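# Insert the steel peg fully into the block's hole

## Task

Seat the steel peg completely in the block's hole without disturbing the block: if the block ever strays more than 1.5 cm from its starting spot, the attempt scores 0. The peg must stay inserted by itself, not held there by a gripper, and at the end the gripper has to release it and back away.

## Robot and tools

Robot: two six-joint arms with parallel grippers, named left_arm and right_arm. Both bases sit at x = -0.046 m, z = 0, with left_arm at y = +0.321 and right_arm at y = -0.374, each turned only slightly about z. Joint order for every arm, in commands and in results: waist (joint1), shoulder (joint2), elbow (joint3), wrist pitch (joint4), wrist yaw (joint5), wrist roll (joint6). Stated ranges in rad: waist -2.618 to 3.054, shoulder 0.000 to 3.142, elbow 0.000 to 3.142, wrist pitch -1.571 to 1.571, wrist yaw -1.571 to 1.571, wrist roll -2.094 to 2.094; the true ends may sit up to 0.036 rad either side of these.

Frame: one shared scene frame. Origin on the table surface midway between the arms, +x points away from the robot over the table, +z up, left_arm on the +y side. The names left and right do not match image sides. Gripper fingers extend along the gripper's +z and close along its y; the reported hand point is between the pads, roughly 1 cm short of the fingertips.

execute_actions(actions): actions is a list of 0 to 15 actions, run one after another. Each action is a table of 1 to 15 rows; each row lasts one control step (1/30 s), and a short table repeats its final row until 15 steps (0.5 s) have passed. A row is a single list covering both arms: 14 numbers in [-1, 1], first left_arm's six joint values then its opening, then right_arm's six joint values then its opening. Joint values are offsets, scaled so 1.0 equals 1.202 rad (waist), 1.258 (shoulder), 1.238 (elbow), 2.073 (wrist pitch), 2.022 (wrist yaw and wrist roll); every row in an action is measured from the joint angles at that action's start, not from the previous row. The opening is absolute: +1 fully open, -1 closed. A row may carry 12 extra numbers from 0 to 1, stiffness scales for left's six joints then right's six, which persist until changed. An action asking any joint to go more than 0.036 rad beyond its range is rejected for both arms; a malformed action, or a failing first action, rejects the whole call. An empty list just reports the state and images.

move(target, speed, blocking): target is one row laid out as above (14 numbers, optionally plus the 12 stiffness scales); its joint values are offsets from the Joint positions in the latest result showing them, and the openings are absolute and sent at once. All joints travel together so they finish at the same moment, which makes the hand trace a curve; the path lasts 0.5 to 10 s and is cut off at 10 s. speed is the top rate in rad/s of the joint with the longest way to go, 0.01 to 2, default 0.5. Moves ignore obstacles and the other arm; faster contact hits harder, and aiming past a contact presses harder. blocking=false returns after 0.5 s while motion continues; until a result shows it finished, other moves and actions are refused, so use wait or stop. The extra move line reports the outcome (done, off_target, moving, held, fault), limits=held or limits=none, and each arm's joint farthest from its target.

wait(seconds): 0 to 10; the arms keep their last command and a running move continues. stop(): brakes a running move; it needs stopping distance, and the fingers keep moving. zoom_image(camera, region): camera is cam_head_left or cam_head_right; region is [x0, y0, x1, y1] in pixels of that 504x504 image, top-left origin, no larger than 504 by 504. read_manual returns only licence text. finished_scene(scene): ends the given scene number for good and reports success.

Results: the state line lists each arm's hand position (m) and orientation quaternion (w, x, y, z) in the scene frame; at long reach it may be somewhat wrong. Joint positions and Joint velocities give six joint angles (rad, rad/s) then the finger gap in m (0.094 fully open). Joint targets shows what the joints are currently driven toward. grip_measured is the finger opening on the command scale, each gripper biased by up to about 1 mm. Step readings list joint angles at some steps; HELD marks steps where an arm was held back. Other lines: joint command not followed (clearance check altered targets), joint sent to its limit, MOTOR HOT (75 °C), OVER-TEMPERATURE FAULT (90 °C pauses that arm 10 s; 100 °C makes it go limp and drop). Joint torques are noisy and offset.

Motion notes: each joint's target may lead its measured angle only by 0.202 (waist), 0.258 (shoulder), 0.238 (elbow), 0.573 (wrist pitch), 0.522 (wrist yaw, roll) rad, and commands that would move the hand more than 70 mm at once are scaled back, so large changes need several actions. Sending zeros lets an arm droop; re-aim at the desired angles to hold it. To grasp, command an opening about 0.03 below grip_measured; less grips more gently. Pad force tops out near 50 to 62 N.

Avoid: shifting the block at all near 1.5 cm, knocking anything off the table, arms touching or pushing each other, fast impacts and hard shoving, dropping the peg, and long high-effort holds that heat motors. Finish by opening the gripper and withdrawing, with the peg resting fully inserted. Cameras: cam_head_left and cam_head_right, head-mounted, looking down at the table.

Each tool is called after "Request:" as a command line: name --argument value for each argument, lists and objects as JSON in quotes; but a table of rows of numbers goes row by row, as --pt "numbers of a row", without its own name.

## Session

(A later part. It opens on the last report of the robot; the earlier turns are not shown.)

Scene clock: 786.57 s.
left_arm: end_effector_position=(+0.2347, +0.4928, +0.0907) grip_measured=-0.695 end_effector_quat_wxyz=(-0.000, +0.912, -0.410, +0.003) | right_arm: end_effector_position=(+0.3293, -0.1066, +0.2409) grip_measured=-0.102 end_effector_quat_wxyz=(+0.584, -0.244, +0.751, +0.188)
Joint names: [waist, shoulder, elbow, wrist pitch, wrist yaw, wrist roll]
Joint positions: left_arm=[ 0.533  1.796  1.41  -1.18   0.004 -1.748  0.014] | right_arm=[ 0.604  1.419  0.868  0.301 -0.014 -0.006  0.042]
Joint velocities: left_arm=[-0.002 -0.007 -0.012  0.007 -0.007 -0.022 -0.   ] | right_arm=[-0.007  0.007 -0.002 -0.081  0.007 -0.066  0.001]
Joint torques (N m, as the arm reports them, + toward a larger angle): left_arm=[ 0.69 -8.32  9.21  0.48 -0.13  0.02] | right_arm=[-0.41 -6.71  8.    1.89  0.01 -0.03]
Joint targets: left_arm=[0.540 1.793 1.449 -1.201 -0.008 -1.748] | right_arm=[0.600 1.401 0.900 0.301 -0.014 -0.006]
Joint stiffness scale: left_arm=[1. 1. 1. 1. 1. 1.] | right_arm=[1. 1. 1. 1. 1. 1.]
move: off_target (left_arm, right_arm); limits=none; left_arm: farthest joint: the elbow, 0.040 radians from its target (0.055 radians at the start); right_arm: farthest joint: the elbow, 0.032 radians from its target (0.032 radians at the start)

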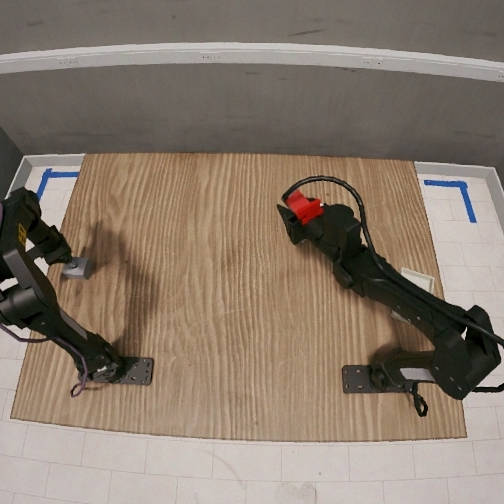

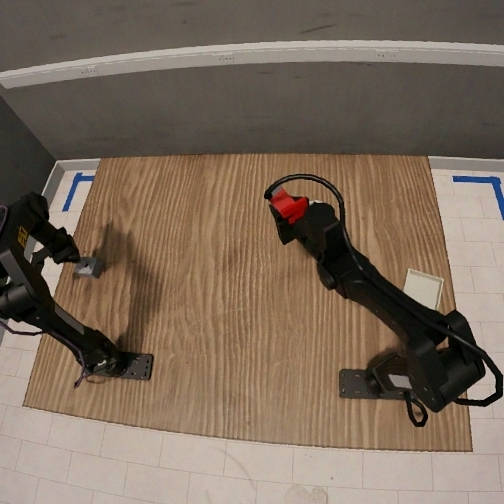

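Request:
execute_actions --actions '[[[0.006,0.012,-0.031,0.020,-0.003,0,-0.8, -0.003,-0.014,0.026,0,0,0,-0.1]],[[0.006,0.006,-0.012,0.005,-0.003,0,-0.8, -0.003,-0.014,0.026,0,0,0,-0.1]]]'

Request:
zoom_image --camera "cam_head_left" --region '[55, 245, 95, 280]'

Scene clock: 804.50 s.
left_arm: end_effector_position=(+0.2356, +0.4934, +0.0804) grip_measured=-0.695 end_effector_quat_wxyz=(+0.002, +0.912, -0.410, +0.002) | right_arm: end_effector_position=(+0.3293, -0.1066, +0.2409) grip_measured=-0.102 end_effector_quat_wxyz=(+0.584, -0.244, +0.751, +0.188)
Joint names: [waist, shoulder, elbow, wrist pitch, wrist yaw, wrist roll]
Joint positions: left_arm=[ 0.533  1.811  1.387 -1.147  0.004 -1.748  0.014] | right_arm=[ 0.604  1.419  0.868  0.301 -0.014 -0.006  0.042]
Joint velocities: left_arm=[ 0.007 -0.002 -0.017 -0.051 -0.037 -0.051 -0.   ] | right_arm=[-0.002  0.002 -0.002  0.081  0.037  0.037 -0.001]
Joint torques (N m, as the arm reports them, + toward a larger angle): left_arm=[ 0.69 -7.58  4.75  0.7  -0.06  0.03] | right_arm=[-0.13 -6.95  7.93  1.86  0.    0.01]
Joint targets: left_arm=[0.540 1.819 1.372 -1.138 -0.002 -1.748] | right_arm=[0.600 1.401 0.900 0.301 -0.014 -0.006]
Joint stiffness scale: left_arm=[1. 1. 1. 1. 1. 1.] | right_arm=[1. 1. 1. 1. 1. 1.]
Step readings (joint positions; steps 1 to 15: 1st action; 16 to 30: 2nd action):
0: left_arm=[0.533 1.796 1.410 -1.180 0.004 -1.748] | right_arm=[0.604 1.419 0.868 0.301 -0.014 -0.006]
1: left_arm=[0.533 1.797 1.407 -1.177 0.004 -1.748] | right_arm=[0.604 1.419 0.868 0.301 -0.014 -0.006]
2: left_arm=[0.533 1.797 1.402 -1.170 0.004 -1.748] | right_arm=[0.604 1.419 0.868 0.301 -0.014 -0.006]
4: left_arm=[0.533 1.802 1.394 -1.161 0.004 -1.748] | right_arm=[0.604 1.419 0.868 0.301 -0.014 -0.006]
8: left_arm=[0.533 1.811 1.387 -1.150 0.004 -1.748] | right_arm=[0.604 1.419 0.868 0.301 -0.014 -0.006]
15: left_arm=[0.533 1.811 1.387 -1.148 0.004 -1.748] | right_arm=[0.604 1.419 0.868 0.301 -0.014 -0.006]
16: left_arm=[0.533 1.811 1.387 -1.148 0.004 -1.748] | right_arm=[0.604 1.419 0.868 0.301 -0.014 -0.006]
17: left_arm=[0.533 1.811 1.387 -1.147 0.004 -1.748] | right_arm=[0.604 1.419 0.868 0.301 -0.014 -0.006]
19: left_arm=[0.533 1.811 1.387 -1.147 0.004 -1.748] | right_arm=[0.604 1.419 0.868 0.301 -0.014 -0.006]
23: left_arm=[0.533 1.811 1.387 -1.147 0.004 -1.748] | right_arm=[0.604 1.419 0.868 0.301 -0.014 -0.006]
30: Joint positions above

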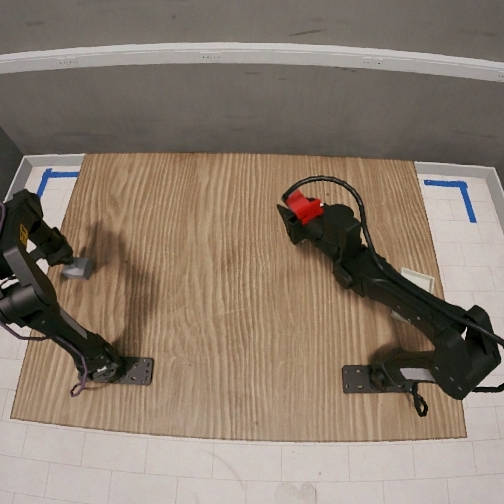

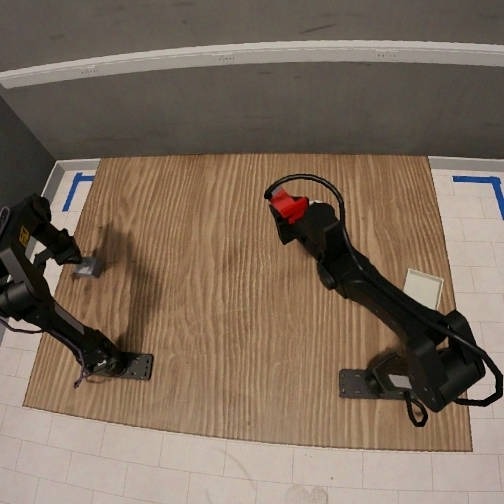

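Region (55, 245, 95, 280) of cam_head_left's 504x504 image, scaled by 12.600, with more detail than that image has; it fills the top 441 rows of this view, and the rest is white.

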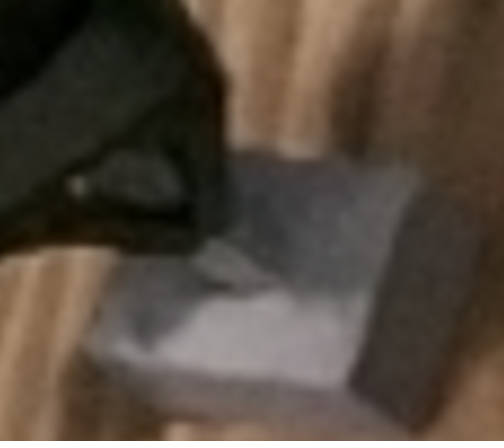

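Request:
move --target '[0.006,0.023,-0.082,0.058,-0.003,0,-0.8, -0.003,-0.014,0.026,0,0,0,-0.1]' --speed 0.1

Request:
zoom_image --camera "cam_head_left" --region '[40, 225, 120, 295]'

Scene clock: 817.83 s.
left_arm: end_effector_position=(+0.2353, +0.4928, +0.0693) grip_measured=-0.695 end_effector_quat_wxyz=(+0.000, +0.912, -0.410, +0.004) | right_arm: end_effector_position=(+0.3293, -0.1066, +0.2409) grip_measured=-0.102 end_effector_quat_wxyz=(+0.584, -0.244, +0.751, +0.188)
Joint names: [waist, shoulder, elbow, wrist pitch, wrist yaw, wrist roll]
Joint positions: left_arm=[ 0.533  1.813  1.344 -1.098  0.006 -1.748  0.014] | right_arm=[ 0.604  1.419  0.868  0.301 -0.014 -0.006  0.042]
Joint velocities: left_arm=[-0.017 -0.007  0.002 -0.022  0.051  0.022 -0.   ] | right_arm=[-0.002 -0.012  0.007 -0.007 -0.022  0.037  0.   ]
Joint torques (N m, as the arm reports them, + toward a larger angle): left_arm=[ 0.69 -6.05  1.16  1.3  -0.08  0.02] | right_arm=[-0.31 -6.8   7.83  1.91 -0.02 -0.01]
Joint targets: left_arm=[0.540 1.840 1.285 -1.027 -0.002 -1.748] | right_arm=[0.600 1.401 0.900 0.301 -0.014 -0.006]
Joint stiffness scale: left_arm=[1. 1. 1. 1. 1. 1.] | right_arm=[1. 1. 1. 1. 1. 1.]
move: off_target (left_arm, right_arm); limits=none; left_arm: farthest joint: the wrist pitch, 0.071 radians from its target (0.120 radians at the start); right_arm: farthest joint: the elbow, 0.032 radians from its target (0.032 radians at the start)

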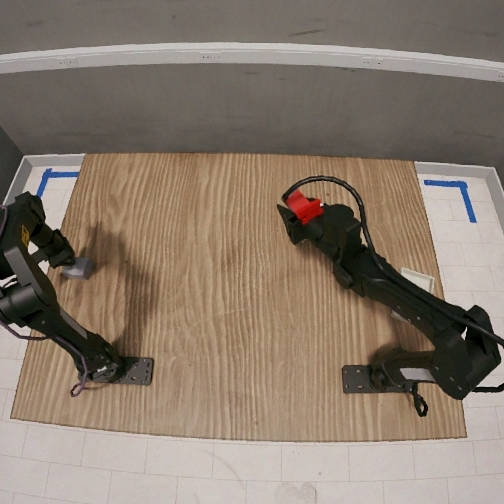

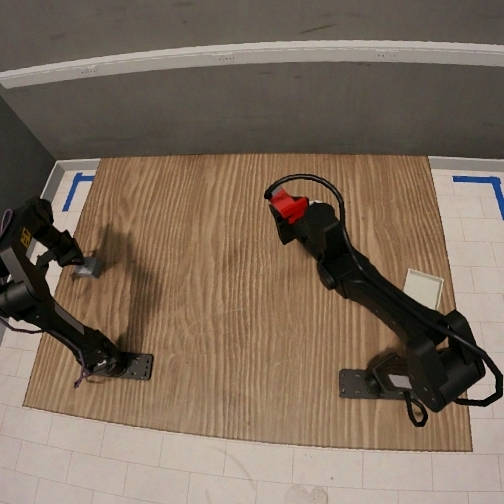

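Region (40, 225, 120, 295) of cam_head_left's 504x504 image, scaled by 6.300, with more detail than that image has; it fills the top 441 rows of this view, and the rest is white.

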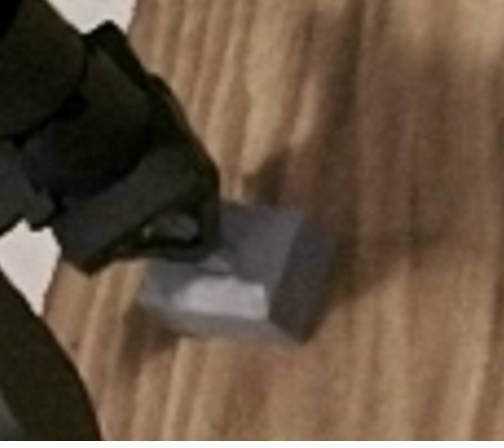

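Request:
execute_actions --actions '[]'

Scene clock: 850.73 s.
left_arm: end_effector_position=(+0.2353, +0.4928, +0.0693) grip_measured=-0.695 end_effector_quat_wxyz=(+0.000, +0.912, -0.410, +0.004) | right_arm: end_effector_position=(+0.3293, -0.1066, +0.2409) grip_measured=-0.102 end_effector_quat_wxyz=(+0.584, -0.244, +0.751, +0.188)
Joint names: [waist, shoulder, elbow, wrist pitch, wrist yaw, wrist roll]
Joint positions: left_arm=[ 0.533  1.813  1.344 -1.098  0.006 -1.748  0.014] | right_arm=[ 0.604  1.419  0.868  0.301 -0.014 -0.006  0.042]
Joint velocities: left_arm=[ 0.007 -0.012 -0.007 -0.022 -0.022  0.007  0.001] | right_arm=[-0.017 -0.012  0.002 -0.007 -0.037 -0.022 -0.   ]
Joint torques (N m, as the arm reports them, + toward a larger angle): left_arm=[ 0.68 -6.03  1.14  1.29 -0.09  0.02] | right_arm=[-0.4  -6.96  7.9   1.92  0.    0.01]
Joint targets: left_arm=[0.540 1.840 1.285 -1.027 -0.002 -1.748] | right_arm=[0.600 1.401 0.900 0.301 -0.014 -0.006]
Joint stiffness scale: left_arm=[1. 1. 1. 1. 1. 1.] | right_arm=[1. 1. 1. 1. 1. 1.]

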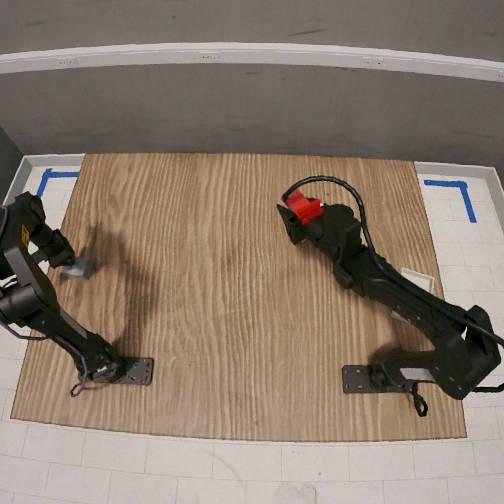

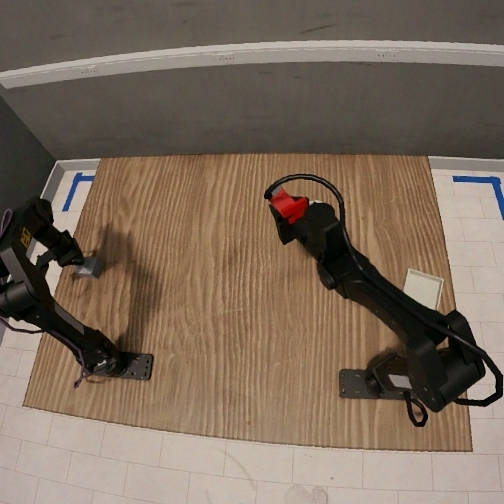

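Request:
execute_actions --actions '[[[0,-0.005,0.025,0,0,0,-0.8,-0.003,-0.014,0.026,0,0,0,-0.1]],[[0,0,0.02,0,0,0,-0.3,0,0,0,0,0,0,-0.1]],[[0,0,0.02,0,0,0,-0.3,0,0,0,0,0,0,-0.1]]]'

Request:
zoom_image --camera "cam_head_left" --region '[40, 225, 120, 295]'

Scene clock: 861.07 s.
left_arm: end_effector_position=(+0.2357, +0.4930, +0.0706) grip_measured=-0.302 end_effector_quat_wxyz=(-0.001, +0.912, -0.410, +0.005) | right_arm: end_effector_position=(+0.3293, -0.1066, +0.2409) grip_measured=-0.102 end_effector_quat_wxyz=(+0.584, -0.244, +0.751, +0.188)
Joint names: [waist, shoulder, elbow, wrist pitch, wrist yaw, wrist roll]
Joint positions: left_arm=[ 0.533  1.811  1.347 -1.1    0.007 -1.748  0.033] | right_arm=[ 0.604  1.419  0.868  0.301 -0.014 -0.006  0.042]
Joint velocities: left_arm=[-0.022 -0.002  0.002 -0.037 -0.007 -0.066 -0.001] | right_arm=[-0.017  0.027  0.007  0.037 -0.022  0.022 -0.   ]
Joint torques (N m, as the arm reports them, + toward a larger angle): left_arm=[ 0.03 -8.15  7.95  0.63  0.01  0.02] | right_arm=[ 0.13 -5.62  5.89  1.9  -0.01  0.  ]
Joint targets: left_arm=[0.533 1.811 1.372 -1.100 0.007 -1.748] | right_arm=[0.604 1.419 0.868 0.301 -0.014 -0.006]
Joint stiffness scale: left_arm=[1. 1. 1. 1. 1. 1.] | right_arm=[1. 1. 1. 1. 1. 1.]
Step readings (joint positions; steps 1 to 15: 1st action; 16 to 30: 2nd action; 31 to 45: 3rd action):
0: left_arm=[0.533 1.813 1.344 -1.098 0.006 -1.748] | right_arm=[0.604 1.419 0.868 0.301 -0.014 -0.006]
1: left_arm=[0.533 1.811 1.347 -1.099 0.007 -1.748] | right_arm=[0.604 1.419 0.868 0.301 -0.014 -0.006]
2: left_arm=[0.533 1.811 1.347 -1.100 0.007 -1.748] | right_arm=[0.604 1.419 0.868 0.301 -0.014 -0.006]
4: left_arm=[0.533 1.811 1.347 -1.100 0.007 -1.748] | right_arm=[0.604 1.419 0.868 0.301 -0.014 -0.006]
8: left_arm=[0.533 1.811 1.347 -1.100 0.007 -1.748] | right_arm=[0.604 1.419 0.868 0.301 -0.014 -0.006]
15: left_arm=[0.533 1.811 1.347 -1.100 0.007 -1.748] | right_arm=[0.604 1.419 0.868 0.301 -0.014 -0.006]
16: left_arm=[0.533 1.811 1.347 -1.100 0.007 -1.748] | right_arm=[0.604 1.419 0.868 0.301 -0.014 -0.006]
17: left_arm=[0.533 1.811 1.347 -1.100 0.007 -1.748] | right_arm=[0.604 1.419 0.868 0.301 -0.014 -0.006]
19: left_arm=[0.533 1.811 1.347 -1.100 0.007 -1.748] | right_arm=[0.604 1.419 0.868 0.301 -0.014 -0.006]
23: left_arm=[0.533 1.811 1.347 -1.100 0.007 -1.748] | right_arm=[0.604 1.419 0.868 0.301 -0.014 -0.006]
30: left_arm=[0.533 1.811 1.347 -1.100 0.007 -1.748] | right_arm=[0.604 1.419 0.868 0.301 -0.014 -0.006]
31: left_arm=[0.533 1.811 1.347 -1.100 0.007 -1.748] | right_arm=[0.604 1.419 0.868 0.301 -0.014 -0.006]
32: left_arm=[0.533 1.811 1.347 -1.100 0.007 -1.748] | right_arm=[0.604 1.419 0.868 0.301 -0.014 -0.006]
34: left_arm=[0.533 1.811 1.347 -1.100 0.007 -1.748] | right_arm=[0.604 1.419 0.868 0.301 -0.014 -0.006]
38: left_arm=[0.533 1.811 1.347 -1.100 0.007 -1.748] | right_arm=[0.604 1.419 0.868 0.301 -0.014 -0.006]
45: Joint positions above

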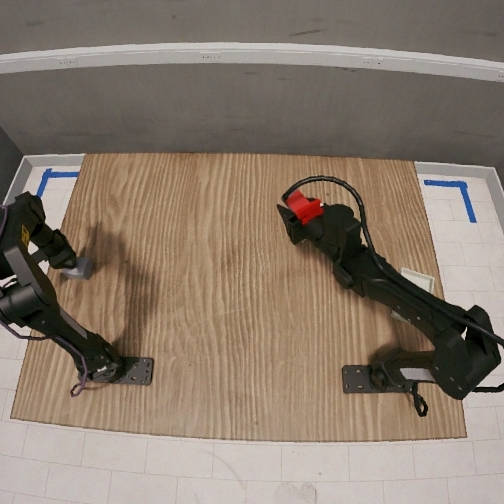

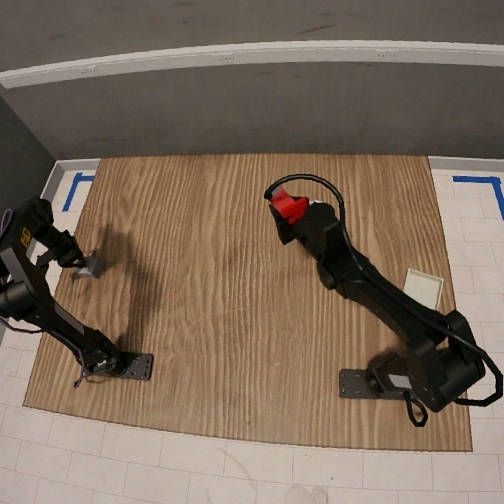

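Region (40, 225, 120, 295) of cam_head_left's 504x504 image, scaled by 6.300, with more detail than that image has; it fills the top 441 rows of this view, and the rest is white.

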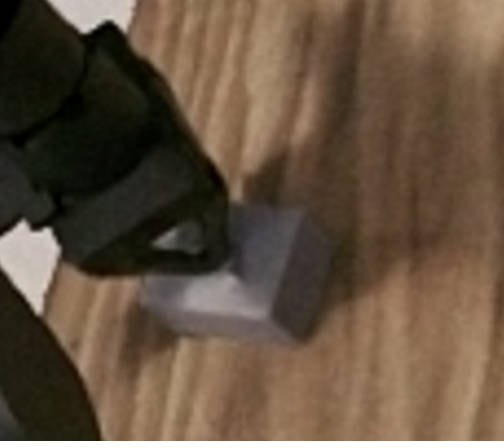

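Request:
move --target '[0,-0.05,0.17,-0.115,0,0,-0.3,-0.003,-0.014,0.026,0,0,0,-0.1]' --speed 0.2

Request:
zoom_image --camera "cam_head_left" --region '[40, 225, 120, 295]'

Request:
zoom_image --camera "cam_head_right" --region '[50, 225, 130, 295]'

Scene clock: 869.63 s.
left_arm: end_effector_position=(+0.2317, +0.4905, +0.1267) grip_measured=-0.302 end_effector_quat_wxyz=(+0.000, +0.912, -0.410, +0.004) | right_arm: end_effector_position=(+0.3293, -0.1066, +0.2409) grip_measured=-0.102 end_effector_quat_wxyz=(+0.584, -0.244, +0.751, +0.188)
Joint names: [waist, shoulder, elbow, wrist pitch, wrist yaw, wrist roll]
Joint positions: left_arm=[ 0.533  1.772  1.523 -1.318  0.007 -1.748  0.033] | right_arm=[ 0.604  1.419  0.868  0.301 -0.014 -0.006  0.042]
Joint velocities: left_arm=[-0.012  0.002 -0.002  0.007 -0.022 -0.007 -0.   ] | right_arm=[ 0.007  0.007  0.002  0.022 -0.007  0.051 -0.   ]
Joint torques (N m, as the arm reports them, + toward a larger angle): left_arm=[ 0.04 -9.68  8.85  0.44  0.02  0.02] | right_arm=[-0.39 -6.92  7.87  1.88  0.02  0.04]
Joint targets: left_arm=[0.533 1.748 1.558 -1.338 0.007 -1.748] | right_arm=[0.600 1.401 0.900 0.301 -0.014 -0.006]
Joint stiffness scale: left_arm=[1. 1. 1. 1. 1. 1.] | right_arm=[1. 1. 1. 1. 1. 1.]
move: off_target (left_arm, right_arm); limits=none; left_arm: farthest joint: the elbow, 0.035 radians from its target (0.210 radians at the start); right_arm: farthest joint: the elbow, 0.032 radians from its target (0.032 radians at the start)

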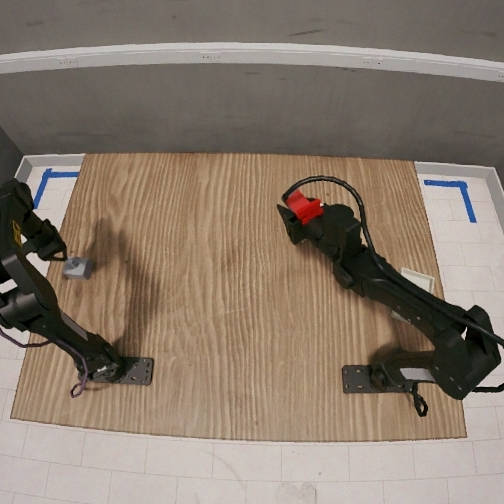

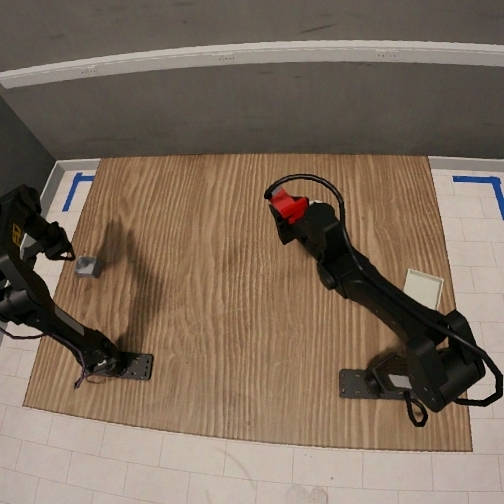

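Region (40, 225, 120, 295) of cam_head_left's 504x504 image, scaled by 6.300, with more detail than that image has; it fills the top 441 rows of this view, and the rest is white.

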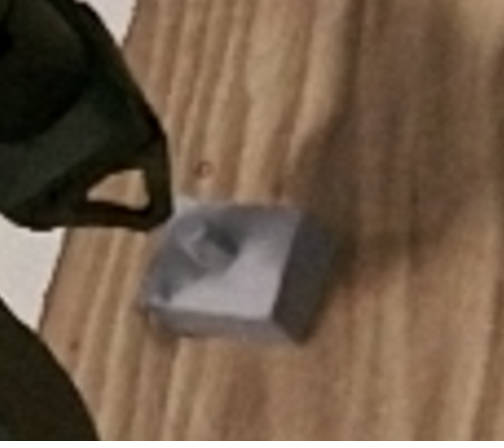

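Region (50, 225, 130, 295) of cam_head_right's 504x504 image, scaled by 6.300, with more detail than that image has; it fills the top 441 rows of this view, and the rest is white.

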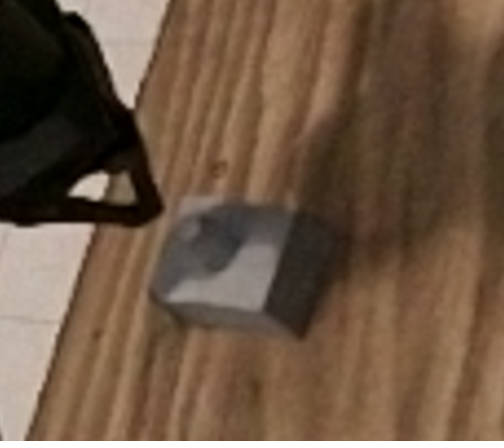

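Request:
move --target '[0,0.02,-0.105,0.075,0,0,-1,-0.003,-0.014,0.026,0,0,0,-0.1]' --speed 0.15

Request:
zoom_image --camera "cam_head_left" --region '[40, 225, 120, 295]'

Scene clock: 886.10 s.
left_arm: end_effector_position=(+0.2372, +0.4939, +0.0929) grip_measured=-0.997 end_effector_quat_wxyz=(-0.006, +0.912, -0.410, +0.008) | right_arm: end_effector_position=(+0.3293, -0.1066, +0.2409) grip_measured=-0.102 end_effector_quat_wxyz=(+0.584, -0.244, +0.751, +0.188)
Joint names: [waist, shoulder, elbow, wrist pitch, wrist yaw, wrist roll]
Joint positions: left_arm=[ 0.533  1.791  1.412 -1.172  0.007 -1.748  0.   ] | right_arm=[ 0.604  1.419  0.868  0.301 -0.014 -0.006  0.042]
Joint velocities: left_arm=[-0.012 -0.007  0.012 -0.022  0.022 -0.037 -0.   ] | right_arm=[ 0.007  0.012 -0.002 -0.037 -0.051  0.051 -0.001]
Joint torques (N m, as the arm reports them, + toward a larger angle): left_arm=[ 0.02 -7.58  4.5   0.72  0.03  0.02] | right_arm=[-0.3  -6.99  7.84  1.89  0.02  0.03]
Joint targets: left_arm=[0.533 1.797 1.392 -1.162 0.007 -1.748] | right_arm=[0.600 1.401 0.900 0.301 -0.014 -0.006]
Joint stiffness scale: left_arm=[1. 1. 1. 1. 1. 1.] | right_arm=[1. 1. 1. 1. 1. 1.]
move: off_target (right_arm); limits=none; left_arm: farthest joint: the elbow, 0.019 radians from its target (0.130 radians at the start); right_arm: farthest joint: the elbow, 0.032 radians from its target (0.032 radians at the start)

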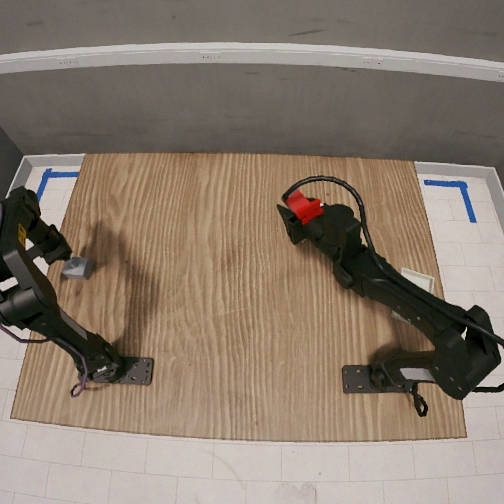

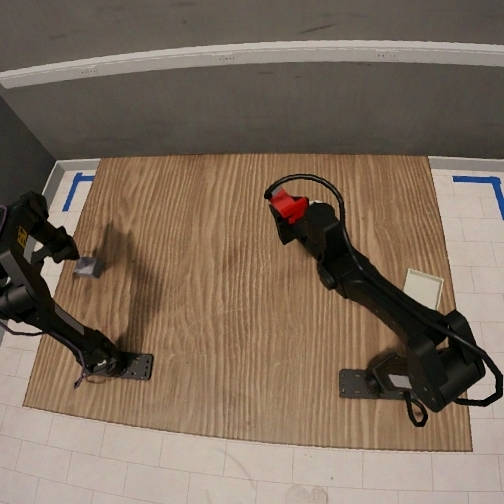

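Region (40, 225, 120, 295) of cam_head_left's 504x504 image, scaled by 6.300, with more detail than that image has; it fills the top 441 rows of this view, and the rest is white.

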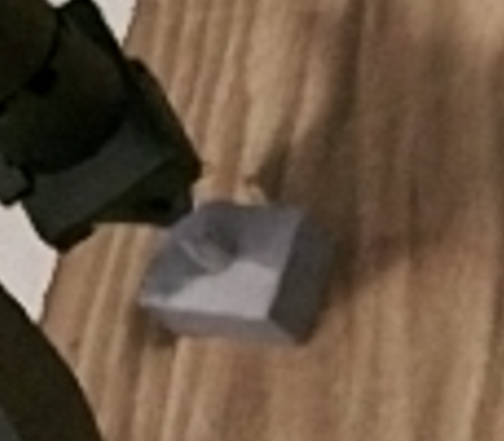

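Request:
move --target '[0,0.024,-0.072,0.04,0,0,-1,-0.003,-0.014,0.026,0,0,0,-0.1]' --speed 0.06

Request:
zoom_image --camera "cam_head_left" --region '[40, 225, 120, 295]'

Scene clock: 895.17 s.
left_arm: end_effector_position=(+0.2372, +0.4941, +0.0812) grip_measured=-0.997 end_effector_quat_wxyz=(-0.006, +0.912, -0.410, +0.007) | right_arm: end_effector_position=(+0.3293, -0.1066, +0.2409) grip_measured=-0.102 end_effector_quat_wxyz=(+0.584, -0.244, +0.751, +0.188)
Joint names: [waist, shoulder, elbow, wrist pitch, wrist yaw, wrist roll]
Joint positions: left_arm=[ 0.533  1.8    1.376 -1.129  0.006 -1.748  0.   ] | right_arm=[ 0.604  1.419  0.868  0.301 -0.014 -0.006  0.042]
Joint velocities: left_arm=[-0.007  0.007 -0.007  0.022 -0.007  0.037 -0.001] | right_arm=[-0.012 -0.002 -0.012 -0.022  0.095  0.007  0.   ]
Joint torques (N m, as the arm reports them, + toward a larger angle): left_arm=[ 0.   -6.45  1.63  1.02  0.03  0.02] | right_arm=[-0.33 -6.98  8.01  1.93  0.   -0.03]
Joint targets: left_arm=[0.533 1.821 1.322 -1.089 0.007 -1.748] | right_arm=[0.600 1.401 0.900 0.301 -0.014 -0.006]
Joint stiffness scale: left_arm=[1. 1. 1. 1. 1. 1.] | right_arm=[1. 1. 1. 1. 1. 1.]
move: off_target (left_arm, right_arm); limits=none; left_arm: farthest joint: the elbow, 0.053 radians from its target (0.089 radians at the start); right_arm: farthest joint: the elbow, 0.032 radians from its target (0.032 radians at the start)

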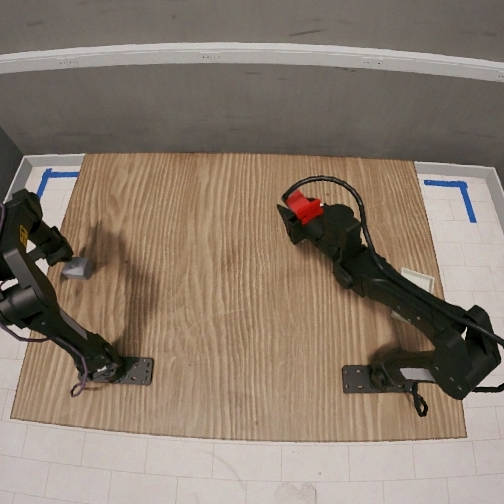

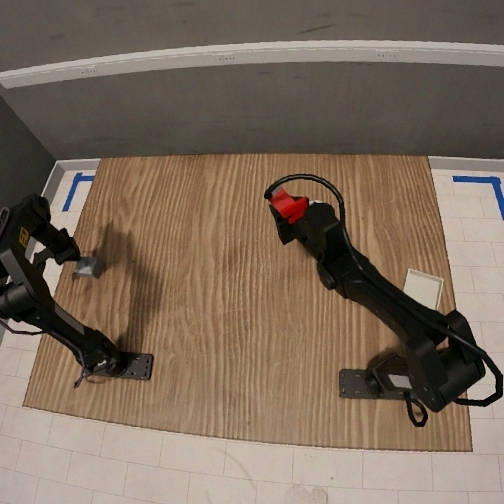

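Region (40, 225, 120, 295) of cam_head_left's 504x504 image, scaled by 6.300, with more detail than that image has; it fills the top 441 rows of this view, and the rest is white.

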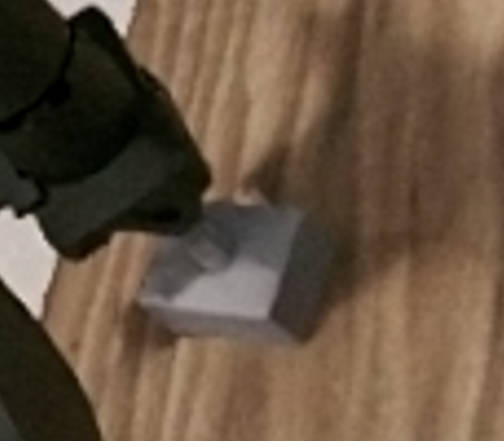

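Request:
move --target '[-0.1,-0.08,0.25,-0.15,0,0,-0.3,-0.003,-0.014,0.026,0,0,0,-0.1]' --speed 0.4

Request:
finished_scene --scene 1

Scene clock: 902.80 s.
left_arm: end_effector_position=(+0.2517, +0.4585, +0.1769) grip_measured=-0.302 end_effector_quat_wxyz=(-0.033, +0.886, -0.462, +0.029) | right_arm: end_effector_position=(+0.3293, -0.1066, +0.2409) grip_measured=-0.102 end_effector_quat_wxyz=(+0.584, -0.244, +0.751, +0.188)
Joint names: [waist, shoulder, elbow, wrist pitch, wrist yaw, wrist roll]
Joint positions: left_arm=[ 0.417  1.716  1.654 -1.42   0.006 -1.748  0.033] | right_arm=[ 0.604  1.419  0.868  0.301 -0.014 -0.006  0.042]
Joint velocities: left_arm=[ 0.007  0.002 -0.017  0.051  0.007  0.066 -0.002] | right_arm=[ 0.012  0.007  0.002  0.007 -0.007 -0.037 -0.001]
Joint torques (N m, as the arm reports them, + toward a larger angle): left_arm=[-0.39 -8.57  8.7   0.6   0.01  0.02] | right_arm=[-0.23 -6.85  8.01  1.89  0.    0.03]
Joint targets: left_arm=[0.413 1.699 1.686 -1.440 0.006 -1.748] | right_arm=[0.600 1.401 0.900 0.301 -0.014 -0.006]
Joint stiffness scale: left_arm=[1. 1. 1. 1. 1. 1.] | right_arm=[1. 1. 1. 1. 1. 1.]
move: off_target (left_arm, right_arm); limits=none; left_arm: farthest joint: the elbow, 0.032 radians from its target (0.309 radians at the start); right_arm: farthest joint: the elbow, 0.032 radians from its target (0.032 radians at the start)

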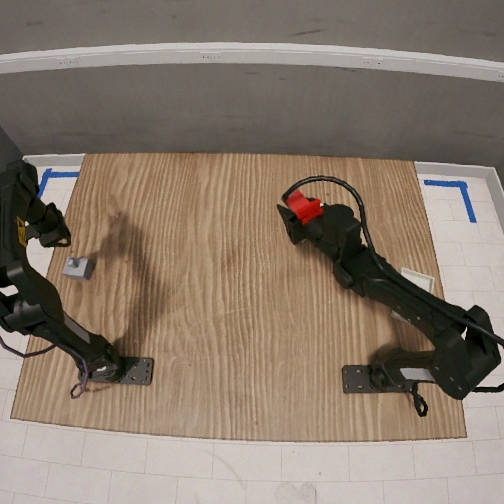

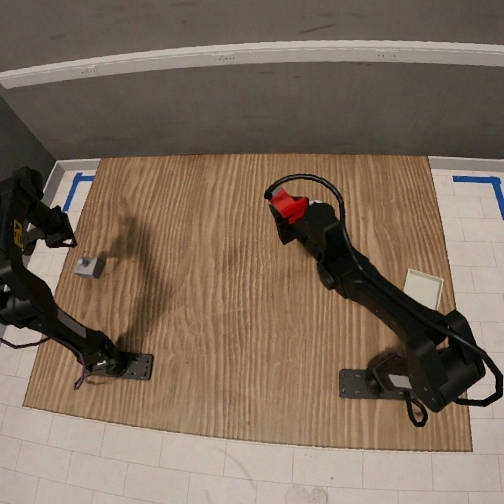

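The scene is finished: the task was done.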